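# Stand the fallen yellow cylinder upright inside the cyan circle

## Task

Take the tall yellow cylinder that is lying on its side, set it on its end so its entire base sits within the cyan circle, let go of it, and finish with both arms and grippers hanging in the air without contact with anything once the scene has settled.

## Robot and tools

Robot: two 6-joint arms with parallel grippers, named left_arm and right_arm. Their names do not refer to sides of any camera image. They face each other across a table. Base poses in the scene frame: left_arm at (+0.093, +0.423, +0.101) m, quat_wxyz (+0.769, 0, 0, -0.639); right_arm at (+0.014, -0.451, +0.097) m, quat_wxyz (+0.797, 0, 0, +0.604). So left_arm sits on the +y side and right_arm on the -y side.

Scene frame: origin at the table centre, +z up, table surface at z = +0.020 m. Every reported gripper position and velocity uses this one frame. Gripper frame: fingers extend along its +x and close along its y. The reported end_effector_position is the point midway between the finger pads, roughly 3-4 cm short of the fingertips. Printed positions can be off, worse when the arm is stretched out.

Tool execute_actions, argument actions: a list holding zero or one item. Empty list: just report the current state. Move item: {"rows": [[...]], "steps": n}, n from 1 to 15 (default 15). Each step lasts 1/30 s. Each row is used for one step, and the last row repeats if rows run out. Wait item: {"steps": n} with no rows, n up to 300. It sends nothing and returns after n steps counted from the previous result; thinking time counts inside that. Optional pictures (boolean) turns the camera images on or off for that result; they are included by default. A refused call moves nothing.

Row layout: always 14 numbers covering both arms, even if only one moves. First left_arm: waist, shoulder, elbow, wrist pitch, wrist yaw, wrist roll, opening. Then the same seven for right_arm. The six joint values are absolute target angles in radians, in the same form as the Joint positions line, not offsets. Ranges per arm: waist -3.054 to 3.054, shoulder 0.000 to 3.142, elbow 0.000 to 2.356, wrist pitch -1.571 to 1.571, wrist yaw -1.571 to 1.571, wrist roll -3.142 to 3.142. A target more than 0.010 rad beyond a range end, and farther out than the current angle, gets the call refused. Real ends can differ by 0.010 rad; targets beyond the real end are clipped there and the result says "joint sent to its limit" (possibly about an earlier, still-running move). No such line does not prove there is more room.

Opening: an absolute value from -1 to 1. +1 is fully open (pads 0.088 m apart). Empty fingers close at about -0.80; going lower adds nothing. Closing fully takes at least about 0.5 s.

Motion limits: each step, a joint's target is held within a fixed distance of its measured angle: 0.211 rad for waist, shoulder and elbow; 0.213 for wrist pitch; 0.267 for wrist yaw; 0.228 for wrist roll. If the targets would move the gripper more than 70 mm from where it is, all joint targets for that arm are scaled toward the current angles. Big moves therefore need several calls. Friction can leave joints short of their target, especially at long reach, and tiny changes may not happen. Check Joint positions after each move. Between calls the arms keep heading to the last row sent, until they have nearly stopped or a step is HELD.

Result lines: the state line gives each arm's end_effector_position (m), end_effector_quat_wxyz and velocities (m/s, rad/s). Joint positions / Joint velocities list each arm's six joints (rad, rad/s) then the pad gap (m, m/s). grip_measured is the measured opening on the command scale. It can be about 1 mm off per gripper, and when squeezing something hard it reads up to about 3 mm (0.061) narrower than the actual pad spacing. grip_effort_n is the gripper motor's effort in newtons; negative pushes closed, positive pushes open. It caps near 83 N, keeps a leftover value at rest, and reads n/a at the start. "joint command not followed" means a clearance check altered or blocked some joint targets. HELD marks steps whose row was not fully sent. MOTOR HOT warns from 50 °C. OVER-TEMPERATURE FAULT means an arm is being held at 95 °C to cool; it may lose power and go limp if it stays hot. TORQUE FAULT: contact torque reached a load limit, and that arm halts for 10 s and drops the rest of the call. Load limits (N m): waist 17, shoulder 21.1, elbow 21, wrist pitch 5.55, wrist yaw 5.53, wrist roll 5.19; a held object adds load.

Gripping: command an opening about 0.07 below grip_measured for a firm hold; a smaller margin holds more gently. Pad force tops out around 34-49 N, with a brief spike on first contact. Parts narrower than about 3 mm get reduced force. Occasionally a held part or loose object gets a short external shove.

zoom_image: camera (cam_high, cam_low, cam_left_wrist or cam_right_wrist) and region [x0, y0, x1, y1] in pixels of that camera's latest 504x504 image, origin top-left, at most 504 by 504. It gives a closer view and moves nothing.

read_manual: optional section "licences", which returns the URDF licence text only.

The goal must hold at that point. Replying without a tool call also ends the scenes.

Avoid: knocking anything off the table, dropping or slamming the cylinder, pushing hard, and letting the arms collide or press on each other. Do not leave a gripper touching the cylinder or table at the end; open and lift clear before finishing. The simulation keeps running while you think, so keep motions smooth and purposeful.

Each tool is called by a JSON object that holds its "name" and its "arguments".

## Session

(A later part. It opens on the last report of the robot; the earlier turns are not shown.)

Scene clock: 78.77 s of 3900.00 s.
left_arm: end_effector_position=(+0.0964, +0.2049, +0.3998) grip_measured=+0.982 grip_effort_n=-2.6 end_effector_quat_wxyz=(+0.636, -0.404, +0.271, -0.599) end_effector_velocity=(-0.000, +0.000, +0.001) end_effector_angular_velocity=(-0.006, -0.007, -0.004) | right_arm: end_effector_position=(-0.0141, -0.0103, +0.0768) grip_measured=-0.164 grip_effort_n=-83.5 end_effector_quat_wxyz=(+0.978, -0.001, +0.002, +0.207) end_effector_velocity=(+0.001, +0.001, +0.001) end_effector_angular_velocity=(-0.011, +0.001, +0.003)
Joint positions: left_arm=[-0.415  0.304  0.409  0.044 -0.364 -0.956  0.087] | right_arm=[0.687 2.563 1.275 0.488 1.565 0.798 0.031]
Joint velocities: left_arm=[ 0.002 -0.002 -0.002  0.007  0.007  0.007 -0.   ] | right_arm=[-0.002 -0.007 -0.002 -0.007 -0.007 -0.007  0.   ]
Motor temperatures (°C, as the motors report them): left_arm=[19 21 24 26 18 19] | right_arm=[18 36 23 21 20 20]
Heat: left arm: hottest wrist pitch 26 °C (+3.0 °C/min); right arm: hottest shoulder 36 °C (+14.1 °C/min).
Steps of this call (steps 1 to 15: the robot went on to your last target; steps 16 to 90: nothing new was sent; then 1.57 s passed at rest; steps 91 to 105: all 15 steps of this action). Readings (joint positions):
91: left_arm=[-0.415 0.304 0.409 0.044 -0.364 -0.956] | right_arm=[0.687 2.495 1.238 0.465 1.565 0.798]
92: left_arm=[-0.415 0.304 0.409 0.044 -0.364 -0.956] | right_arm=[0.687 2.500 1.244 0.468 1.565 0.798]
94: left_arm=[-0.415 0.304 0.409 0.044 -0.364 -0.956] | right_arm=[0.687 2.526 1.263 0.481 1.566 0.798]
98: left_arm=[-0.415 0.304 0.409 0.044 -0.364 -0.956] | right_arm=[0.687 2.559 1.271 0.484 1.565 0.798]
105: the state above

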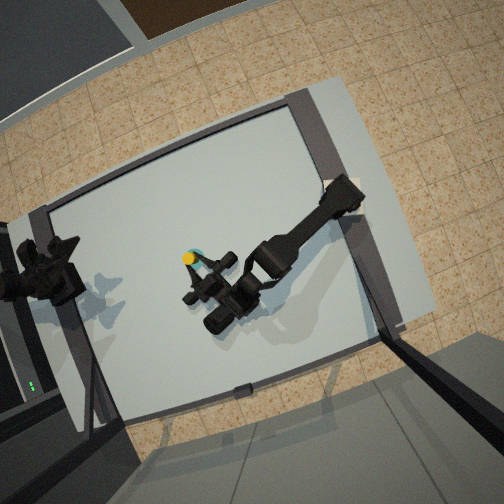

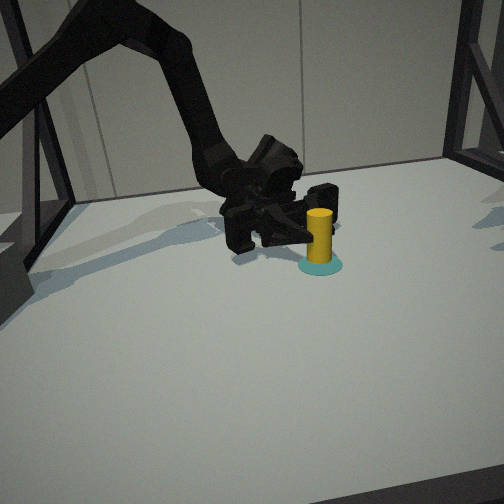

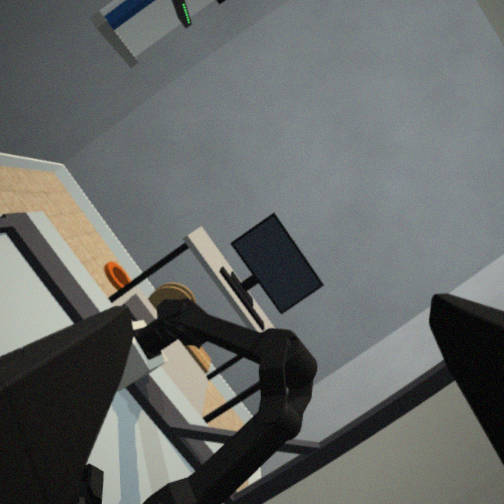

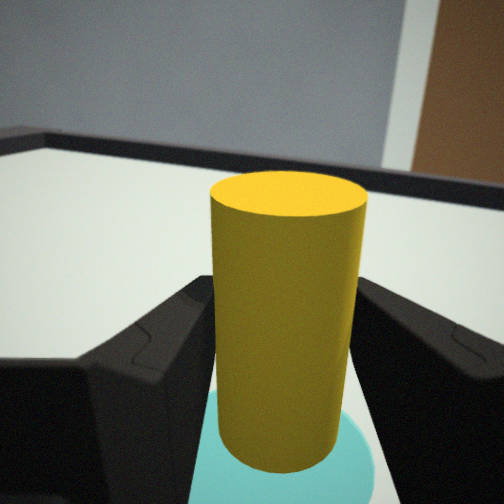

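{"name": "execute_actions", "arguments": {"actions": [{"rows":[[-0.414,0.3,0.4,0.044,-0.364,-0.956,1,0.686,2.585,1.284,0.5,1.565,0.8,-0.25],[-0.414,0.3,0.4,0.044,-0.364,-0.956,1,0.686,2.585,1.284,0.5,1.565,0.8,-0.25],[-0.414,0.3,0.4,0.044,-0.364,-0.956,1,0.686,2.602,1.288,0.512,1.565,0.8,-0.25]],"steps":15}]}}

{"name": "zoom_image", "arguments": {"camera": "cam_low", "region": [200,160,400,310]}}

Scene clock: 82.57 s of 3900.00 s.
left_arm: end_effector_position=(+0.0964, +0.2049, +0.3998) grip_measured=+0.982 grip_effort_n=-2.1 end_effector_quat_wxyz=(+0.636, -0.404, +0.271, -0.599) end_effector_velocity=(+0.004, +0.001, +0.001) end_effector_angular_velocity=(-0.009, +0.026, +0.021) | right_arm: end_effector_position=(-0.0146, -0.0089, +0.0717) grip_measured=-0.164 grip_effort_n=-83.5 end_effector_quat_wxyz=(+0.978, +0.005, +0.004, +0.207) end_effector_velocity=(-0.001, -0.000, +0.002) end_effector_angular_velocity=(+0.007, -0.003, -0.003)
Joint positions: left_arm=[-0.415  0.304  0.409  0.044 -0.364 -0.956  0.087] | right_arm=[0.686 2.582 1.284 0.51  1.563 0.798 0.031]
Joint velocities: left_arm=[ 0.002 -0.002 -0.002  0.007 -0.022 -0.022 -0.   ] | right_arm=[ 0.002 -0.002  0.002 -0.007  0.007  0.007  0.   ]
Motor temperatures (°C, as the motors report them): left_arm=[19 21 24 26 18 19] | right_arm=[18 36 23 21 20 20]
Heat: left arm: hottest wrist pitch 26 °C (+3.0 °C/min); right arm: hottest shoulder 36 °C (+14.1 °C/min).
Steps of this call (steps 1 to 15: the robot went on to your last target; steps 16 to 90: nothing new was sent; then 0.30 s passed at rest; steps 91 to 105: all 15 steps of this action). Readings (joint positions):
91: left_arm=[-0.415 0.304 0.409 0.044 -0.364 -0.956] | right_arm=[0.687 2.564 1.275 0.490 1.565 0.798]
92: left_arm=[-0.415 0.304 0.409 0.044 -0.364 -0.956] | right_arm=[0.687 2.565 1.276 0.493 1.565 0.798]
94: left_arm=[-0.415 0.304 0.409 0.044 -0.364 -0.956] | right_arm=[0.687 2.574 1.280 0.503 1.565 0.798]
98: left_arm=[-0.415 0.304 0.409 0.044 -0.364 -0.956] | right_arm=[0.686 2.581 1.284 0.509 1.563 0.798]
105: the state above

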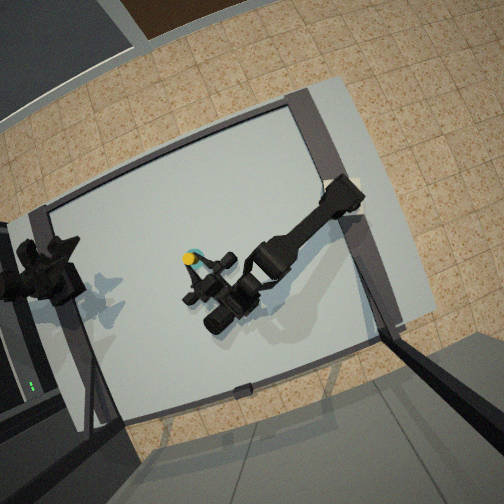

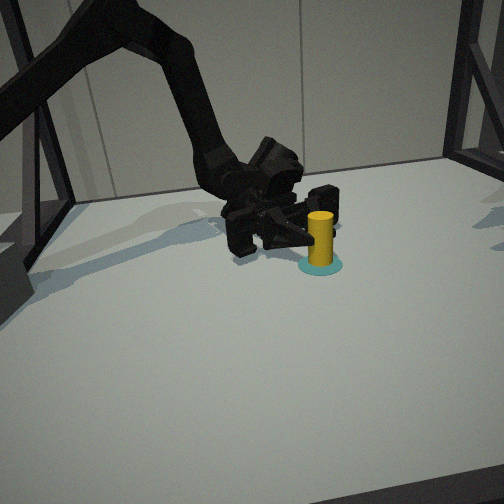

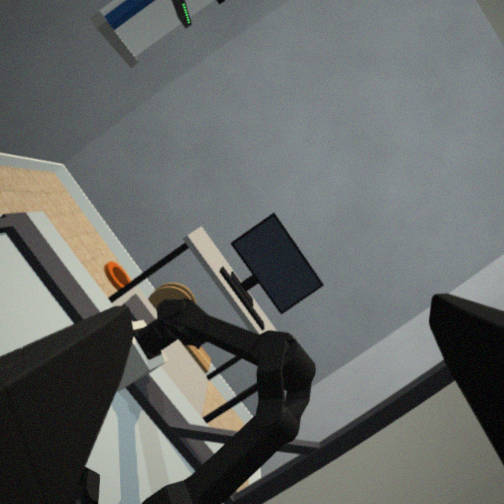

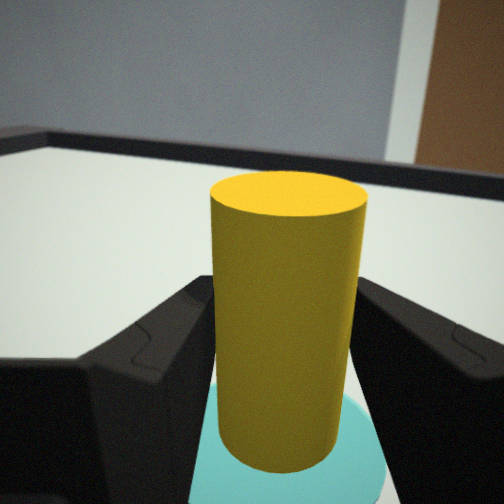

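Region (200, 160, 400, 310) of cam_low's 504x504 image, scaled by 2.520, with more detail than that image has; it fills the top 378 rows of this view, and the rest is white.

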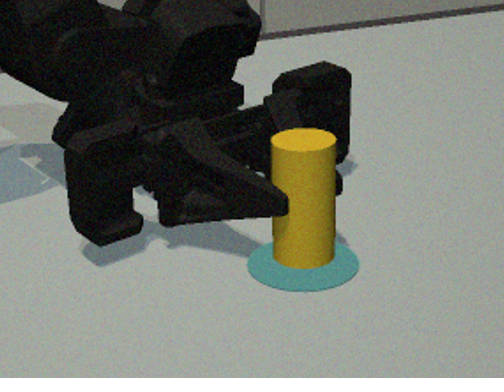

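{"name": "execute_actions", "arguments": {"actions": [{"rows":[[-0.414,0.3,0.4,0.044,-0.364,-0.956,1,0.686,2.555,1.284,0.49,1.565,0.8,-0.25],[-0.414,0.3,0.4,0.044,-0.364,-0.956,1,0.686,2.555,1.284,0.49,1.565,0.8,-0.25],[-0.414,0.3,0.4,0.044,-0.364,-0.956,1,0.686,2.555,1.284,0.49,1.565,0.8,-0.25],[-0.414,0.3,0.4,0.044,-0.364,-0.956,1,0.686,2.555,1.284,0.49,1.565,0.8,-0.25],[-0.414,0.3,0.4,0.044,-0.364,-0.956,1,0.686,2.555,1.284,0.49,1.565,0.8,-0.25],[-0.414,0.3,0.4,0.044,-0.364,-0.956,1,0.665,2.555,1.284,0.49,1.565,0.8,-0.25]],"steps":15}], "pictures": false}}

{"name": "execute_actions", "arguments": {"actions": [{"rows":[[-0.414,0.3,0.4,0.044,-0.364,-0.956,1,0.665,2.594,1.284,0.5,1.565,0.8,-0.25]],"steps":12}]}}

{"name": "zoom_image", "arguments": {"camera": "cam_low", "region": [200,160,400,310]}}

Scene clock: 89.87 s of 3900.00 s.
left_arm: end_effector_position=(+0.0964, +0.2049, +0.3998) grip_measured=+0.982 grip_effort_n=-2.1 end_effector_quat_wxyz=(+0.636, -0.404, +0.271, -0.599) end_effector_velocity=(-0.001, -0.001, -0.003) end_effector_angular_velocity=(+0.013, -0.009, +0.001) | right_arm: end_effector_position=(-0.0053, -0.0076, +0.0763) grip_measured=-0.164 grip_effort_n=-83.5 end_effector_quat_wxyz=(+0.980, +0.003, +0.004, +0.197) end_effector_velocity=(-0.000, -0.002, -0.001) end_effector_angular_velocity=(-0.030, -0.018, -0.003)
Joint positions: left_arm=[-0.415  0.304  0.409  0.044 -0.364 -0.956  0.087] | right_arm=[0.665 2.568 1.284 0.492 1.563 0.798 0.031]
Joint velocities: left_arm=[-0.007  0.002 -0.002 -0.007 -0.007  0.007 -0.   ] | right_arm=[ 0.002  0.002 -0.002 -0.007  0.007 -0.022  0.   ]
Motor temperatures (°C, as the motors report them): left_arm=[19 21 24 26 18 19] | right_arm=[18 36 23 21 21 20]
Heat: left arm: hottest wrist pitch 26 °C (+2.0 °C/min); right arm: hottest shoulder 36 °C (+14.0 °C/min).
Steps of this call (steps 1 to 15: the robot went on to your last target; steps 16 to 90: nothing new was sent; then 3.80 s passed at rest; steps 91 to 105: all 15 steps of this action). Readings (joint positions):
91: left_arm=[-0.415 0.304 0.409 0.044 -0.364 -0.956] | right_arm=[0.686 2.580 1.284 0.509 1.563 0.798]
92: left_arm=[-0.415 0.304 0.409 0.044 -0.364 -0.956] | right_arm=[0.686 2.578 1.284 0.503 1.563 0.798]
94: left_arm=[-0.415 0.304 0.409 0.044 -0.364 -0.956] | right_arm=[0.686 2.575 1.284 0.497 1.563 0.798]
98: left_arm=[-0.415 0.304 0.409 0.044 -0.364 -0.956] | right_arm=[0.679 2.570 1.284 0.494 1.563 0.798]
105: the state above

Scene clock: 90.27 s of 3900.00 s.
left_arm: end_effector_position=(+0.0964, +0.2049, +0.3998) grip_measured=+0.982 grip_effort_n=-2.1 end_effector_quat_wxyz=(+0.636, -0.404, +0.271, -0.599) end_effector_velocity=(-0.003, -0.000, -0.002) end_effector_angular_velocity=(+0.008, -0.010, -0.014) | right_arm: end_effector_position=(-0.0049, -0.0086, +0.0723) grip_measured=-0.164 grip_effort_n=-83.5 end_effector_quat_wxyz=(+0.980, +0.000, +0.003, +0.197) end_effector_velocity=(+0.003, -0.005, -0.002) end_effector_angular_velocity=(-0.017, -0.024, -0.018)
Joint positions: left_arm=[-0.415  0.304  0.409  0.044 -0.364 -0.956  0.087] | right_arm=[0.665 2.579 1.284 0.498 1.563 0.798 0.031]
Joint velocities: left_arm=[-0.007 -0.002 -0.002 -0.007  0.007  0.007 -0.   ] | right_arm=[-0.002  0.007 -0.002 -0.022  0.022  0.007 -0.   ]
Motor temperatures (°C, as the motors report them): left_arm=[19 21 24 26 18 19] | right_arm=[18 36 23 21 21 20]
Heat: left arm: hottest wrist pitch 26 °C (+2.0 °C/min); right arm: hottest shoulder 36 °C (+13.2 °C/min).
Steps of this call (steps 1 to 12: all 12 steps of this action). Readings (joint positions):
1: left_arm=[-0.415 0.304 0.409 0.044 -0.364 -0.956] | right_arm=[0.665 2.569 1.284 0.492 1.563 0.798]
2: left_arm=[-0.415 0.304 0.409 0.044 -0.364 -0.956] | right_arm=[0.665 2.570 1.284 0.493 1.563 0.798]
4: left_arm=[-0.415 0.304 0.409 0.044 -0.364 -0.956] | right_arm=[0.665 2.573 1.284 0.496 1.563 0.798]
8: left_arm=[-0.415 0.304 0.409 0.044 -0.364 -0.956] | right_arm=[0.665 2.578 1.284 0.497 1.563 0.798]
12: the state above

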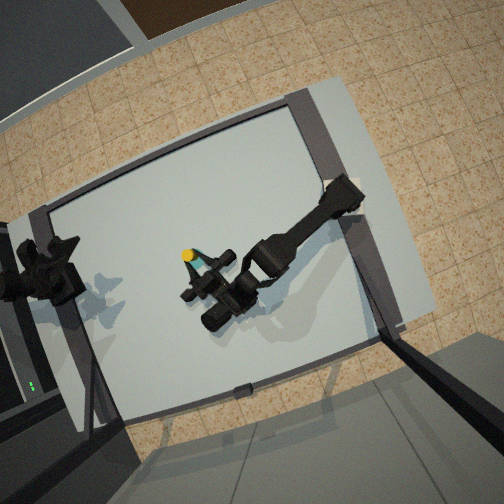

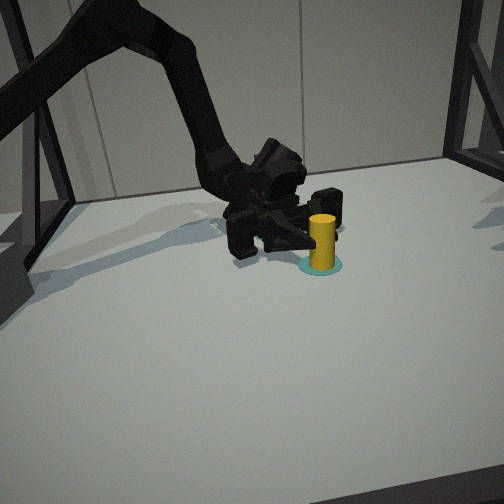

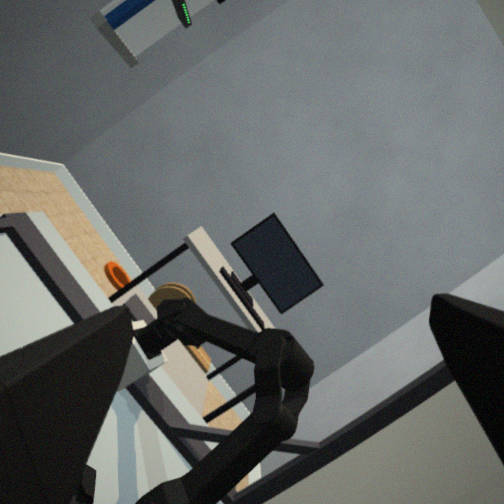

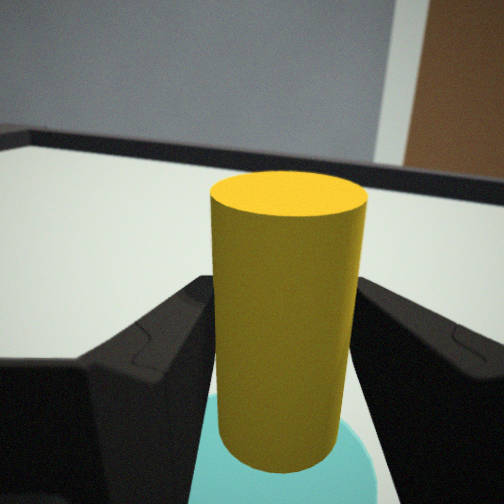

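Region (200, 160, 400, 310) of cam_low's 504x504 image, scaled by 2.520, with more detail than that image has; it fills the top 378 rows of this view, and the rest is white.

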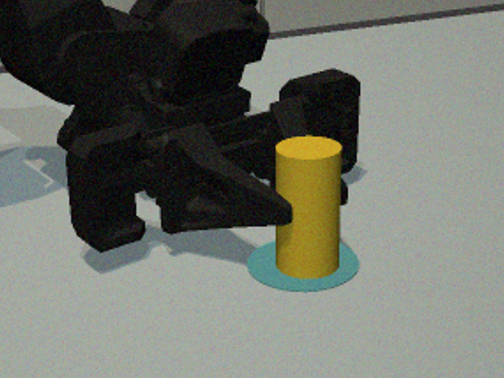

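Centred. Release, then retreat.

{"name": "execute_actions", "arguments": {"actions": [{"rows":[[-0.414,0.3,0.4,0.044,-0.364,-0.956,1,0.665,2.585,1.284,0.5,1.565,0.8,1]],"steps":15}], "pictures": false}}

{"name": "execute_actions", "arguments": {"actions": [{"rows":[[-0.414,0.3,0.4,0.044,-0.364,-0.956,1,0.69,2.55,1.284,0.48,1.565,0.8,1],[-0.414,0.3,0.4,0.044,-0.364,-0.956,1,0.72,2.52,1.284,0.45,1.565,0.8,1],[-0.414,0.3,0.4,0.044,-0.364,-0.956,1,0.75,2.48,1.284,0.41,1.565,0.8,1],[-0.414,0.3,0.4,0.044,-0.364,-0.956,1,0.78,2.44,1.284,0.37,1.565,0.8,1],[-0.414,0.3,0.4,0.044,-0.364,-0.956,1,0.82,2.3,1.284,0.23,1.565,0.8,1]],"steps":15}]}}

{"name": "zoom_image", "arguments": {"camera": "cam_high", "region": [150,220,250,320]}}

Scene clock: 96.10 s of 3900.00 s.
left_arm: end_effector_position=(+0.0964, +0.2049, +0.3998) grip_measured=+0.982 grip_effort_n=-1.6 end_effector_quat_wxyz=(+0.636, -0.404, +0.271, -0.599) end_effector_velocity=(+0.003, +0.000, -0.002) end_effector_angular_velocity=(+0.009, -0.006, +0.020) | right_arm: end_effector_position=(-0.0048, -0.0086, +0.0724) grip_measured=+1.000 grip_effort_n=16.0 end_effector_quat_wxyz=(+0.981, +0.000, +0.003, +0.196) end_effector_velocity=(+0.001, +0.001, +0.001) end_effector_angular_velocity=(-0.025, -0.005, +0.003)
Joint positions: left_arm=[-0.415  0.304  0.409  0.044 -0.364 -0.956  0.087] | right_arm=[0.665 2.579 1.284 0.498 1.563 0.798 0.088]
Joint velocities: left_arm=[-0.002 -0.002 -0.002 -0.007 -0.022  0.007 -0.   ] | right_arm=[-0.002 -0.007 -0.002 -0.007 -0.007 -0.022  0.   ]
Motor temperatures (°C, as the motors report them): left_arm=[19 21 24 27 18 19] | right_arm=[18 36 23 22 21 20]
Heat: left arm: hottest wrist pitch 27 °C (+3.0 °C/min); right arm: hottest shoulder 36 °C (+11.1 °C/min).
Steps of this call (steps 1 to 15: the robot went on to your last target; steps 16 to 90: nothing new was sent; then 2.33 s passed at rest; steps 91 to 105: all 15 steps of this action). Readings (joint positions):
91: left_arm=[-0.415 0.304 0.409 0.044 -0.364 -0.956] | right_arm=[0.665 2.579 1.284 0.498 1.563 0.798]
92: left_arm=[-0.415 0.304 0.409 0.044 -0.364 -0.956] | right_arm=[0.665 2.579 1.284 0.498 1.563 0.798]
94: left_arm=[-0.415 0.304 0.409 0.044 -0.364 -0.956] | right_arm=[0.665 2.579 1.284 0.498 1.563 0.798]
98: left_arm=[-0.415 0.304 0.409 0.044 -0.364 -0.956] | right_arm=[0.665 2.579 1.284 0.498 1.563 0.798]
105: the state above

Scene clock: 96.60 s of 3900.00 s.
left_arm: end_effector_position=(+0.0964, +0.2049, +0.3998) grip_measured=+0.982 grip_effort_n=-2.1 end_effector_quat_wxyz=(+0.636, -0.404, +0.271, -0.599) end_effector_velocity=(+0.000, -0.001, -0.003) end_effector_angular_velocity=(+0.011, +0.005, +0.004) | right_arm: end_effector_position=(-0.0819, -0.0082, +0.1786) grip_measured=+1.000 grip_effort_n=15.6 end_effector_quat_wxyz=(+0.962, +0.018, +0.006, +0.274) end_effector_velocity=(+0.058, -0.013, -0.059) end_effector_angular_velocity=(-0.256, -0.152, -0.095)
Joint positions: left_arm=[-0.415  0.304  0.409  0.044 -0.364 -0.956  0.087] | right_arm=[0.827 2.29  1.294 0.235 1.567 0.799 0.088]
Joint velocities: left_arm=[-0.002  0.002 -0.002 -0.007 -0.007 -0.007 -0.   ] | right_arm=[-0.1    0.076 -0.09  -0.125 -0.007 -0.007  0.   ]
Motor temperatures (°C, as the motors report them): left_arm=[19 21 24 27 18 19] | right_arm=[18 36 23 22 21 20]
Heat: left arm: hottest wrist pitch 27 °C (+3.0 °C/min); right arm: hottest shoulder 36 °C (+11.0 °C/min).
Steps of this call (steps 1 to 15: all 15 steps of this action). Readings (joint positions):
1: left_arm=[-0.415 0.304 0.409 0.044 -0.364 -0.956] | right_arm=[0.666 2.577 1.284 0.497 1.563 0.798]
2: left_arm=[-0.415 0.304 0.409 0.044 -0.364 -0.956] | right_arm=[0.671 2.570 1.284 0.482 1.563 0.798]
4: left_arm=[-0.415 0.304 0.409 0.044 -0.364 -0.956] | right_arm=[0.701 2.535 1.283 0.428 1.563 0.798]
8: left_arm=[-0.415 0.304 0.409 0.044 -0.364 -0.956] | right_arm=[0.797 2.383 1.282 0.285 1.563 0.799]
15: the state above

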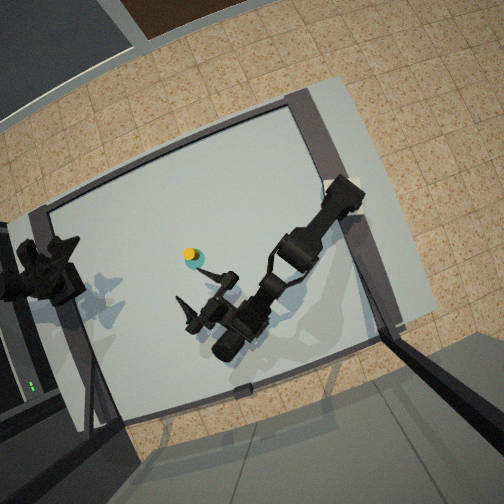

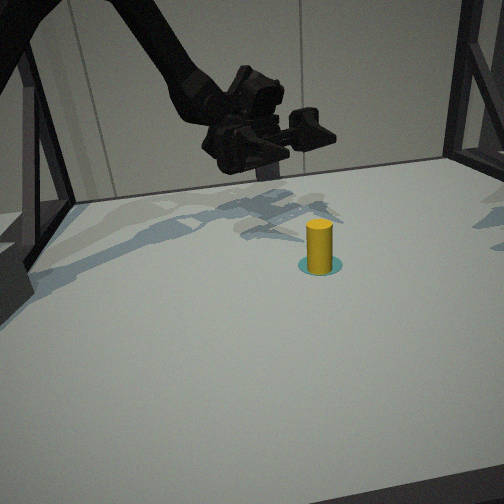

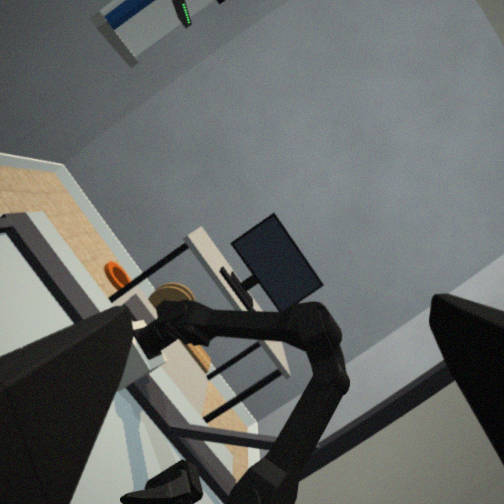

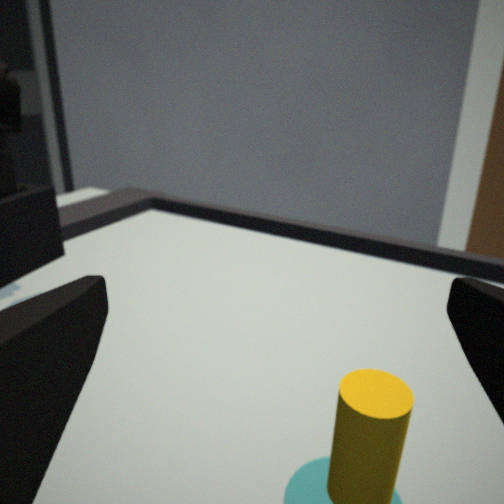

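Region (150, 220, 250, 320) of cam_high's 504x504 image, scaled by 5.040, with more detail than that image has.

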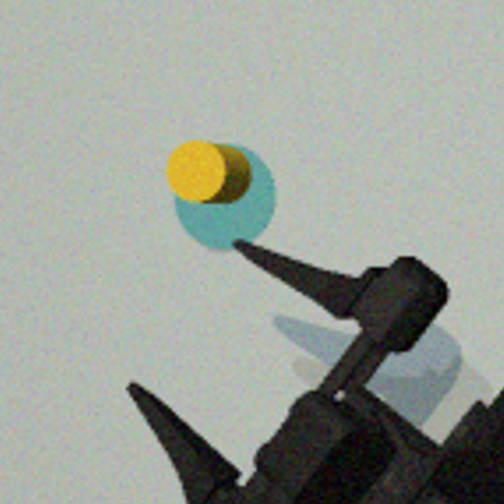

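{"name": "zoom_image", "arguments": {"camera": "cam_low", "region": [285,235,355,290]}}

{"name": "zoom_image", "arguments": {"camera": "cam_high", "region": [175,240,215,280]}}

Region (285, 235, 355, 290) of cam_low's 504x504 image, scaled by 7.200, with more detail than that image has; it fills the top 396 rows of this view, and the rest is white.

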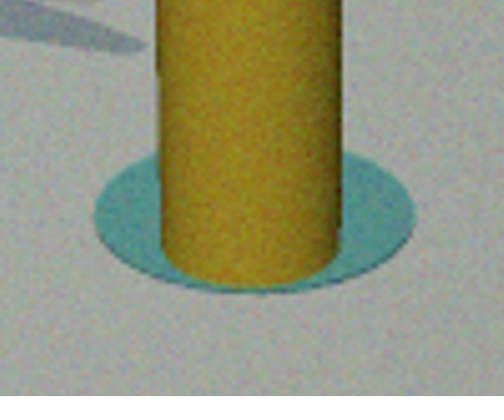

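Region (175, 240, 215, 280) of cam_high's 504x504 image, scaled by 12.600, with more detail than that image has.

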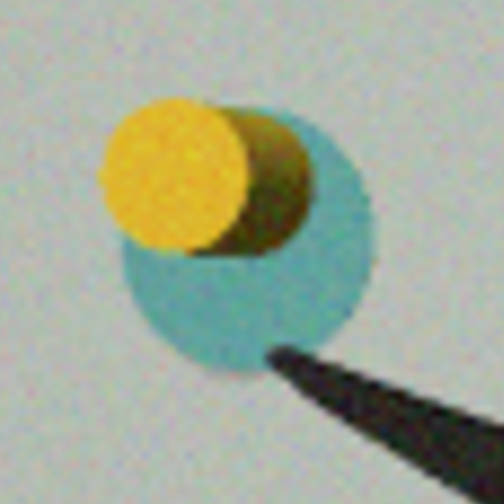

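{"name": "execute_actions", "arguments": {"actions": [{"rows":[[-0.414,0.3,0.4,0.044,-0.364,-0.956,1,0.78,2.45,1.284,0.38,1.565,0.8,1],[-0.414,0.3,0.4,0.044,-0.364,-0.956,1,0.78,2.45,1.284,0.38,1.565,0.8,1],[-0.414,0.3,0.4,0.044,-0.364,-0.956,1,0.78,2.45,1.284,0.38,1.565,0.8,1],[-0.414,0.3,0.4,0.044,-0.364,-0.956,1,0.76,2.5,1.284,0.42,1.565,0.8,1],[-0.414,0.3,0.4,0.044,-0.364,-0.956,1,0.74,2.53,1.284,0.45,1.565,0.8,1],[-0.414,0.3,0.4,0.044,-0.364,-0.956,1,0.72,2.55,1.284,0.47,1.565,0.8,1],[-0.414,0.3,0.4,0.044,-0.364,-0.956,1,0.66,2.57,1.28,0.485,1.565,0.8,1]],"steps":15}], "pictures": false}}

{"name": "execute_actions", "arguments": {"actions": [{"steps":10}]}}

Scene clock: 105.10 s of 3900.00 s.
left_arm: end_effector_position=(+0.0964, +0.2049, +0.3998) grip_measured=+0.982 grip_effort_n=-2.1 end_effector_quat_wxyz=(+0.636, -0.404, +0.271, -0.599) end_effector_velocity=(+0.001, +0.000, -0.002) end_effector_angular_velocity=(+0.006, +0.007, +0.004) | right_arm: end_effector_position=(+0.0030, -0.0082, +0.0776) grip_measured=+1.000 grip_effort_n=15.1 end_effector_quat_wxyz=(+0.982, -0.000, +0.002, +0.187) end_effector_velocity=(-0.048, +0.003, -0.003) end_effector_angular_velocity=(-0.005, +0.026, +0.131)
Joint positions: left_arm=[-0.415  0.304  0.409  0.044 -0.364 -0.956  0.087] | right_arm=[0.647 2.562 1.281 0.483 1.564 0.799 0.088]
Joint velocities: left_arm=[-0.002 -0.002 -0.002 -0.007 -0.007 -0.007 -0.   ] | right_arm=[ 0.105 -0.002  0.002 -0.007 -0.037  0.007  0.   ]
Motor temperatures (°C, as the motors report them): left_arm=[19 21 24 27 18 19] | right_arm=[18 36 23 22 21 20]
Heat: left arm: hottest wrist pitch 27 °C (+2.0 °C/min); right arm: hottest shoulder 36 °C (+8.1 °C/min).
Steps of this call (steps 1 to 15: the robot went on to your last target; steps 16 to 90: nothing new was sent; then 5.00 s passed at rest; steps 91 to 105: all 15 steps of this action). Readings (joint positions):
91: left_arm=[-0.415 0.304 0.409 0.044 -0.364 -0.956] | right_arm=[0.817 2.319 1.290 0.274 1.571 0.798]
92: left_arm=[-0.415 0.304 0.409 0.044 -0.364 -0.956] | right_arm=[0.811 2.344 1.297 0.318 1.571 0.799]
94: left_arm=[-0.415 0.304 0.409 0.044 -0.364 -0.956] | right_arm=[0.795 2.401 1.299 0.359 1.568 0.799]
98: left_arm=[-0.415 0.304 0.409 0.044 -0.364 -0.956] | right_arm=[0.725 2.528 1.289 0.448 1.564 0.799]
105: the state above

Scene clock: 105.43 s of 3900.00 s.
left_arm: end_effector_position=(+0.0964, +0.2049, +0.3998) grip_measured=+0.982 grip_effort_n=-2.1 end_effector_quat_wxyz=(+0.636, -0.404, +0.271, -0.599) end_effector_velocity=(+0.001, -0.000, -0.004) end_effector_angular_velocity=(+0.013, -0.009, +0.011) | right_arm: end_effector_position=(-0.0031, -0.0083, +0.0777) grip_measured=+1.000 grip_effort_n=15.6 end_effector_quat_wxyz=(+0.981, +0.000, +0.002, +0.194) end_effector_velocity=(+0.002, -0.001, -0.003) end_effector_angular_velocity=(-0.034, -0.008, +0.003)
Joint positions: left_arm=[-0.415  0.304  0.409  0.044 -0.364 -0.956  0.087] | right_arm=[0.66  2.562 1.281 0.484 1.564 0.799 0.088]
Joint velocities: left_arm=[ 0.002 -0.002 -0.007 -0.007 -0.007  0.007 -0.   ] | right_arm=[-0.002  0.002 -0.002 -0.022 -0.007 -0.007  0.   ]
Motor temperatures (°C, as the motors report them): left_arm=[19 21 24 27 18 19] | right_arm=[18 36 23 22 21 20]
Heat: left arm: hottest wrist pitch 27 °C (+2.0 °C/min); right arm: hottest shoulder 36 °C (+8.0 °C/min).
Steps of this call (steps 1 to 10: the robot went on to your last target). Readings (joint positions):
1: left_arm=[-0.415 0.304 0.409 0.044 -0.364 -0.956] | right_arm=[0.651 2.562 1.281 0.483 1.564 0.799]
2: left_arm=[-0.415 0.304 0.409 0.044 -0.364 -0.956] | right_arm=[0.654 2.562 1.281 0.483 1.564 0.799]
4: left_arm=[-0.415 0.304 0.409 0.044 -0.364 -0.956] | right_arm=[0.659 2.562 1.281 0.483 1.564 0.799]
8: left_arm=[-0.415 0.304 0.409 0.044 -0.364 -0.956] | right_arm=[0.660 2.562 1.281 0.484 1.564 0.799]
10: the state above

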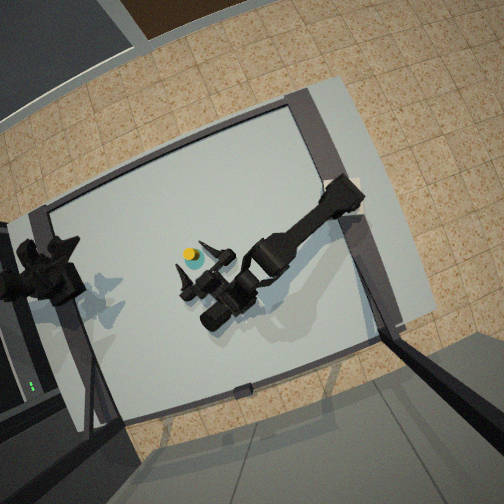

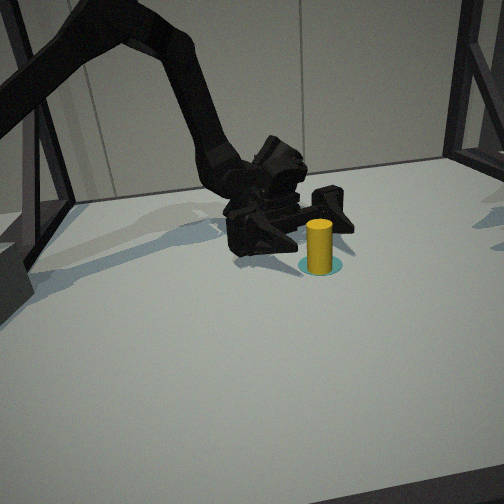

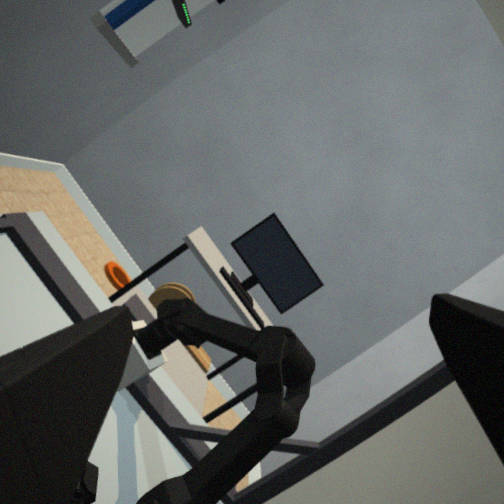

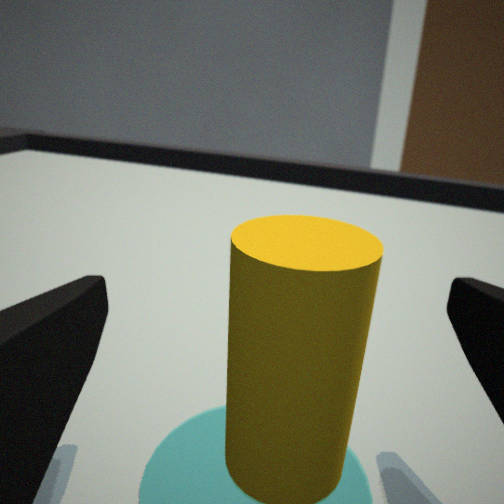

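{"name": "execute_actions", "arguments": {"actions": [{"rows":[[-0.414,0.3,0.4,0.044,-0.364,-0.956,1,0.66,2.565,1.28,0.485,1.565,0.8,-0.24]],"steps":15}], "pictures": false}}

{"name": "execute_actions", "arguments": {"actions": [{"rows":[[-0.414,0.3,0.4,0.044,-0.364,-0.956,1,0.668,2.56,1.28,0.485,1.565,0.8,-0.24],[-0.414,0.3,0.4,0.044,-0.364,-0.956,1,0.674,2.56,1.28,0.485,1.565,0.8,-0.24],[-0.414,0.3,0.4,0.044,-0.364,-0.956,1,0.682,2.56,1.28,0.485,1.565,0.8,-0.24]],"steps":15}], "pictures": false}}

{"name": "execute_actions", "arguments": {"actions": [{"rows":[[-0.414,0.3,0.4,0.044,-0.364,-0.956,1,0.682,2.565,1.28,0.485,1.565,0.8,1]],"steps":15}]}}

Scene clock: 111.00 s of 3900.00 s.
left_arm: end_effector_position=(+0.0964, +0.2049, +0.3998) grip_measured=+0.982 grip_effort_n=-2.6 end_effector_quat_wxyz=(+0.636, -0.404, +0.271, -0.599) end_effector_velocity=(+0.001, -0.000, -0.001) end_effector_angular_velocity=(+0.001, -0.020, +0.008) | right_arm: end_effector_position=(-0.0031, -0.0084, +0.0777) grip_measured=-0.163 grip_effort_n=-83.5 end_effector_quat_wxyz=(+0.981, +0.000, +0.002, +0.194) end_effector_velocity=(-0.002, +0.001, -0.002) end_effector_angular_velocity=(+0.008, +0.020, +0.018)
Joint positions: left_arm=[-0.415  0.304  0.409  0.044 -0.364 -0.956  0.087] | right_arm=[0.66  2.562 1.281 0.484 1.565 0.799 0.031]
Joint velocities: left_arm=[-0.002 -0.002 -0.007  0.007 -0.007  0.022 -0.   ] | right_arm=[ 0.002 -0.002 -0.002 -0.007 -0.022  0.022 -0.   ]
Motor temperatures (°C, as the motors report them): left_arm=[19 21 24 27 18 19] | right_arm=[18 36 23 22 21 20]
Heat: left arm: hottest wrist pitch 27 °C (+2.1 °C/min); right arm: hottest shoulder 36 °C (+6.2 °C/min).
Steps of this call (steps 1 to 30: the robot went on to your last target; steps 31 to 90: nothing new was sent; then 2.07 s passed at rest; steps 91 to 105: all 15 steps of this action). Readings (joint positions):
91: left_arm=[-0.415 0.304 0.409 0.044 -0.364 -0.956] | right_arm=[0.660 2.562 1.281 0.484 1.564 0.799]
92: left_arm=[-0.415 0.304 0.409 0.044 -0.364 -0.956] | right_arm=[0.660 2.562 1.281 0.484 1.564 0.799]
94: left_arm=[-0.415 0.304 0.409 0.044 -0.364 -0.956] | right_arm=[0.660 2.562 1.281 0.484 1.564 0.799]
98: left_arm=[-0.415 0.304 0.409 0.044 -0.364 -0.956] | right_arm=[0.660 2.562 1.281 0.484 1.564 0.799]
105: the state above

Scene clock: 111.50 s of 3900.00 s.
left_arm: end_effector_position=(+0.0964, +0.2049, +0.3998) grip_measured=+0.982 grip_effort_n=-2.1 end_effector_quat_wxyz=(+0.636, -0.404, +0.271, -0.599) end_effector_velocity=(-0.002, -0.001, -0.005) end_effector_angular_velocity=(+0.020, +0.001, -0.011) | right_arm: end_effector_position=(-0.0125, -0.0088, +0.0777) grip_measured=-0.163 grip_effort_n=-83.5 end_effector_quat_wxyz=(+0.979, +0.000, +0.002, +0.204) end_effector_velocity=(+0.001, +0.001, -0.000) end_effector_angular_velocity=(-0.011, +0.001, +0.003)
Joint positions: left_arm=[-0.415  0.304  0.409  0.044 -0.364 -0.956  0.087] | right_arm=[0.682 2.562 1.281 0.484 1.565 0.799 0.031]
Joint velocities: left_arm=[-0.002 -0.002 -0.002 -0.022  0.007 -0.007 -0.   ] | right_arm=[-0.002 -0.002  0.002 -0.022 -0.007  0.007 -0.   ]
Motor temperatures (°C, as the motors report them): left_arm=[19 21 24 27 18 19] | right_arm=[18 36 23 22 21 20]
Heat: left arm: hottest wrist pitch 27 °C (+2.0 °C/min); right arm: hottest shoulder 36 °C (+6.1 °C/min).
Steps of this call (steps 1 to 15: all 15 steps of this action). Readings (joint positions):
1: left_arm=[-0.415 0.304 0.409 0.044 -0.364 -0.956] | right_arm=[0.661 2.562 1.281 0.484 1.565 0.799]
2: left_arm=[-0.415 0.304 0.409 0.044 -0.364 -0.956] | right_arm=[0.662 2.562 1.281 0.484 1.565 0.799]
4: left_arm=[-0.415 0.304 0.409 0.044 -0.364 -0.956] | right_arm=[0.667 2.562 1.281 0.484 1.565 0.799]
8: left_arm=[-0.415 0.304 0.409 0.044 -0.364 -0.956] | right_arm=[0.680 2.562 1.281 0.484 1.565 0.799]
15: the state above

Scene clock: 112.00 s of 3900.00 s.
left_arm: end_effector_position=(+0.0964, +0.2049, +0.3998) grip_measured=+0.982 grip_effort_n=-2.6 end_effector_quat_wxyz=(+0.636, -0.404, +0.271, -0.599) end_effector_velocity=(+0.003, -0.001, -0.003) end_effector_angular_velocity=(+0.014, -0.007, +0.020) | right_arm: end_effector_position=(-0.0125, -0.0088, +0.0777) grip_measured=+1.000 grip_effort_n=15.1 end_effector_quat_wxyz=(+0.979, +0.000, +0.002, +0.204) end_effector_velocity=(+0.002, -0.001, +0.001) end_effector_angular_velocity=(-0.011, -0.011, -0.008)
Joint positions: left_arm=[-0.415  0.304  0.409  0.044 -0.364 -0.956  0.087] | right_arm=[0.682 2.562 1.281 0.484 1.565 0.799 0.088]
Joint velocities: left_arm=[-0.002  0.002 -0.002 -0.007 -0.022  0.007 -0.   ] | right_arm=[-0.002 -0.002 -0.002 -0.007  0.007 -0.007  0.   ]
Motor temperatures (°C, as the motors report them): left_arm=[19 21 24 27 18 19] | right_arm=[18 36 23 22 21 20]
Heat: left arm: hottest wrist pitch 27 °C (+2.0 °C/min); right arm: hottest shoulder 36 °C (+6.0 °C/min).
Steps of this call (steps 1 to 15: all 15 steps of this action). Readings (joint positions):
1: left_arm=[-0.415 0.304 0.409 0.044 -0.364 -0.956] | right_arm=[0.682 2.562 1.281 0.484 1.565 0.799]
2: left_arm=[-0.415 0.304 0.409 0.044 -0.364 -0.956] | right_arm=[0.682 2.562 1.281 0.484 1.565 0.799]
4: left_arm=[-0.415 0.304 0.409 0.044 -0.364 -0.956] | right_arm=[0.682 2.562 1.281 0.484 1.565 0.799]
8: left_arm=[-0.415 0.304 0.409 0.044 -0.364 -0.956] | right_arm=[0.682 2.562 1.281 0.484 1.565 0.799]
15: the state above

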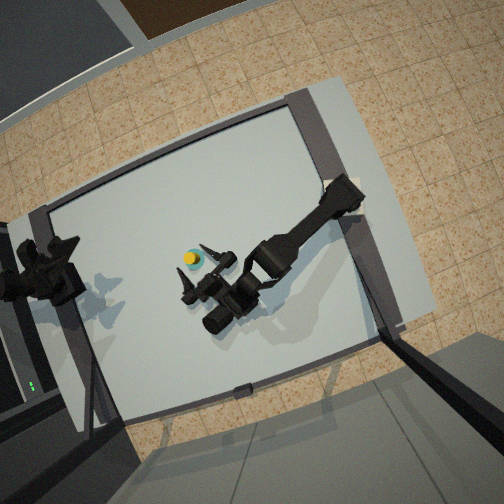

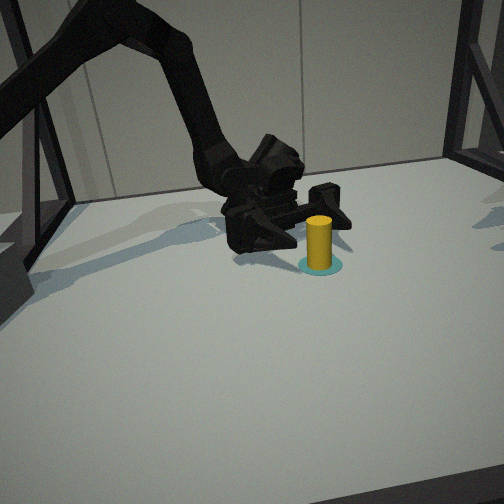

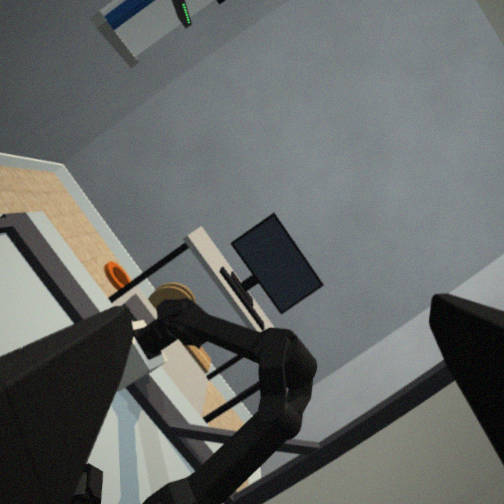

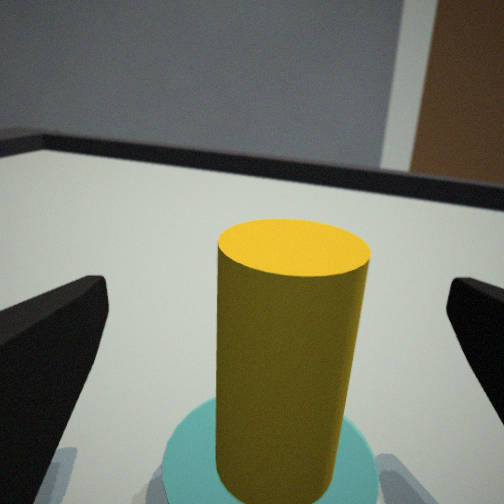

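{"name": "execute_actions", "arguments": {"actions": [{"rows":[[-0.414,0.3,0.4,0.044,-0.364,-0.956,1,0.71,2.54,1.284,0.47,1.565,0.8,1],[-0.414,0.3,0.4,0.044,-0.364,-0.956,1,0.74,2.51,1.284,0.44,1.565,0.8,1],[-0.414,0.3,0.4,0.044,-0.364,-0.956,1,0.77,2.48,1.284,0.41,1.565,0.8,1],[-0.414,0.3,0.4,0.044,-0.364,-0.956,1,0.8,2.44,1.284,0.37,1.565,0.8,1],[-0.414,0.3,0.4,0.044,-0.364,-0.956,1,0.82,2.38,1.284,0.3,1.565,0.8,1]],"steps":15}]}}

Scene clock: 115.93 s of 3900.00 s.
left_arm: end_effector_position=(+0.0964, +0.2049, +0.3998) grip_measured=+0.982 grip_effort_n=-2.1 end_effector_quat_wxyz=(+0.636, -0.404, +0.271, -0.599) end_effector_velocity=(-0.002, -0.000, -0.001) end_effector_angular_velocity=(-0.004, +0.007, -0.011) | right_arm: end_effector_position=(-0.0802, -0.0088, +0.1462) grip_measured=+1.000 grip_effort_n=15.6 end_effector_quat_wxyz=(+0.962, +0.007, +0.004, +0.273) end_effector_velocity=(+0.051, -0.001, -0.014) end_effector_angular_velocity=(-0.082, -0.044, -0.095)
Joint positions: left_arm=[-0.415  0.304  0.409  0.044 -0.364 -0.956  0.087] | right_arm=[0.824 2.375 1.289 0.302 1.566 0.799 0.088]
Joint velocities: left_arm=[-0.002 -0.002 -0.007  0.007  0.007 -0.007 -0.   ] | right_arm=[-0.1    0.002 -0.046 -0.037 -0.007 -0.007  0.   ]
Motor temperatures (°C, as the motors report them): left_arm=[19 21 24 27 18 19] | right_arm=[18 37 23 22 21 20]
Heat: left arm: hottest wrist pitch 27 °C (+2.0 °C/min); right arm: hottest shoulder 37 °C (+5.0 °C/min).
Steps of this call (steps 1 to 15: the robot went on to your last target; steps 16 to 90: nothing new was sent; then 0.43 s passed at rest; steps 91 to 105: all 15 steps of this action). Readings (joint positions):
91: left_arm=[-0.415 0.304 0.409 0.044 -0.364 -0.956] | right_arm=[0.683 2.562 1.281 0.483 1.565 0.799]
92: left_arm=[-0.415 0.304 0.409 0.044 -0.364 -0.956] | right_arm=[0.689 2.555 1.281 0.470 1.565 0.799]
94: left_arm=[-0.415 0.304 0.409 0.044 -0.364 -0.956] | right_arm=[0.720 2.526 1.281 0.423 1.565 0.799]
98: left_arm=[-0.415 0.304 0.409 0.044 -0.364 -0.956] | right_arm=[0.814 2.417 1.284 0.333 1.564 0.799]
105: the state above

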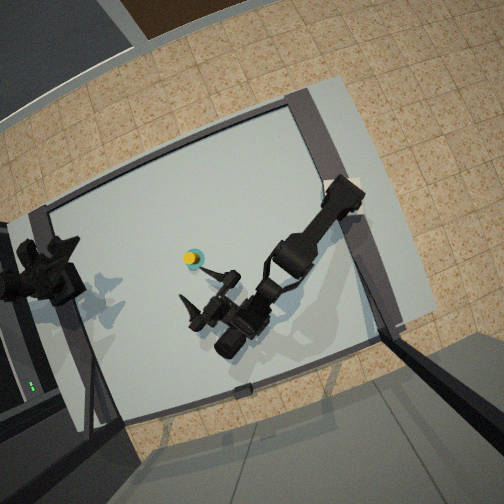

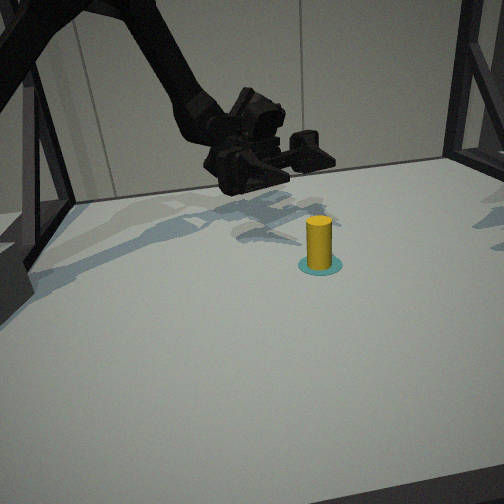

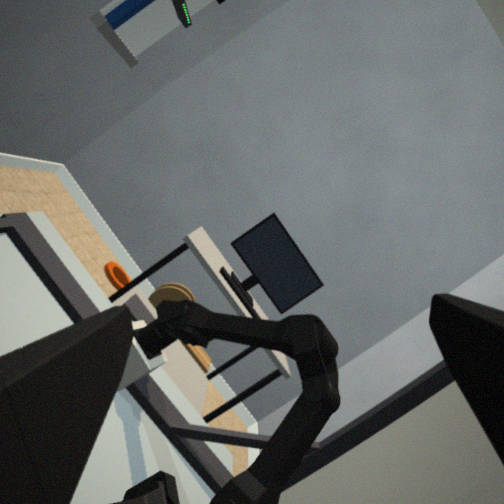

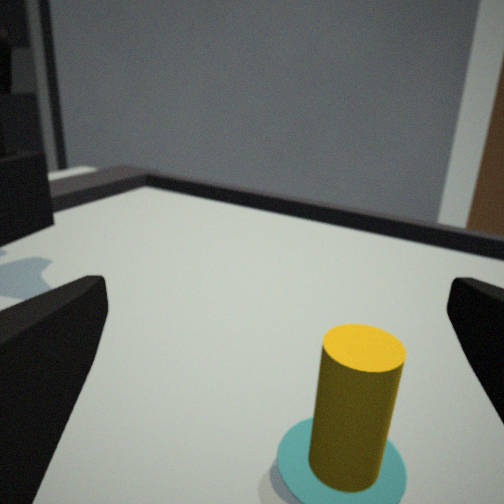

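{"name": "finished_scene", "arguments": {"scene": 1}}

The scene is finished: the task was done.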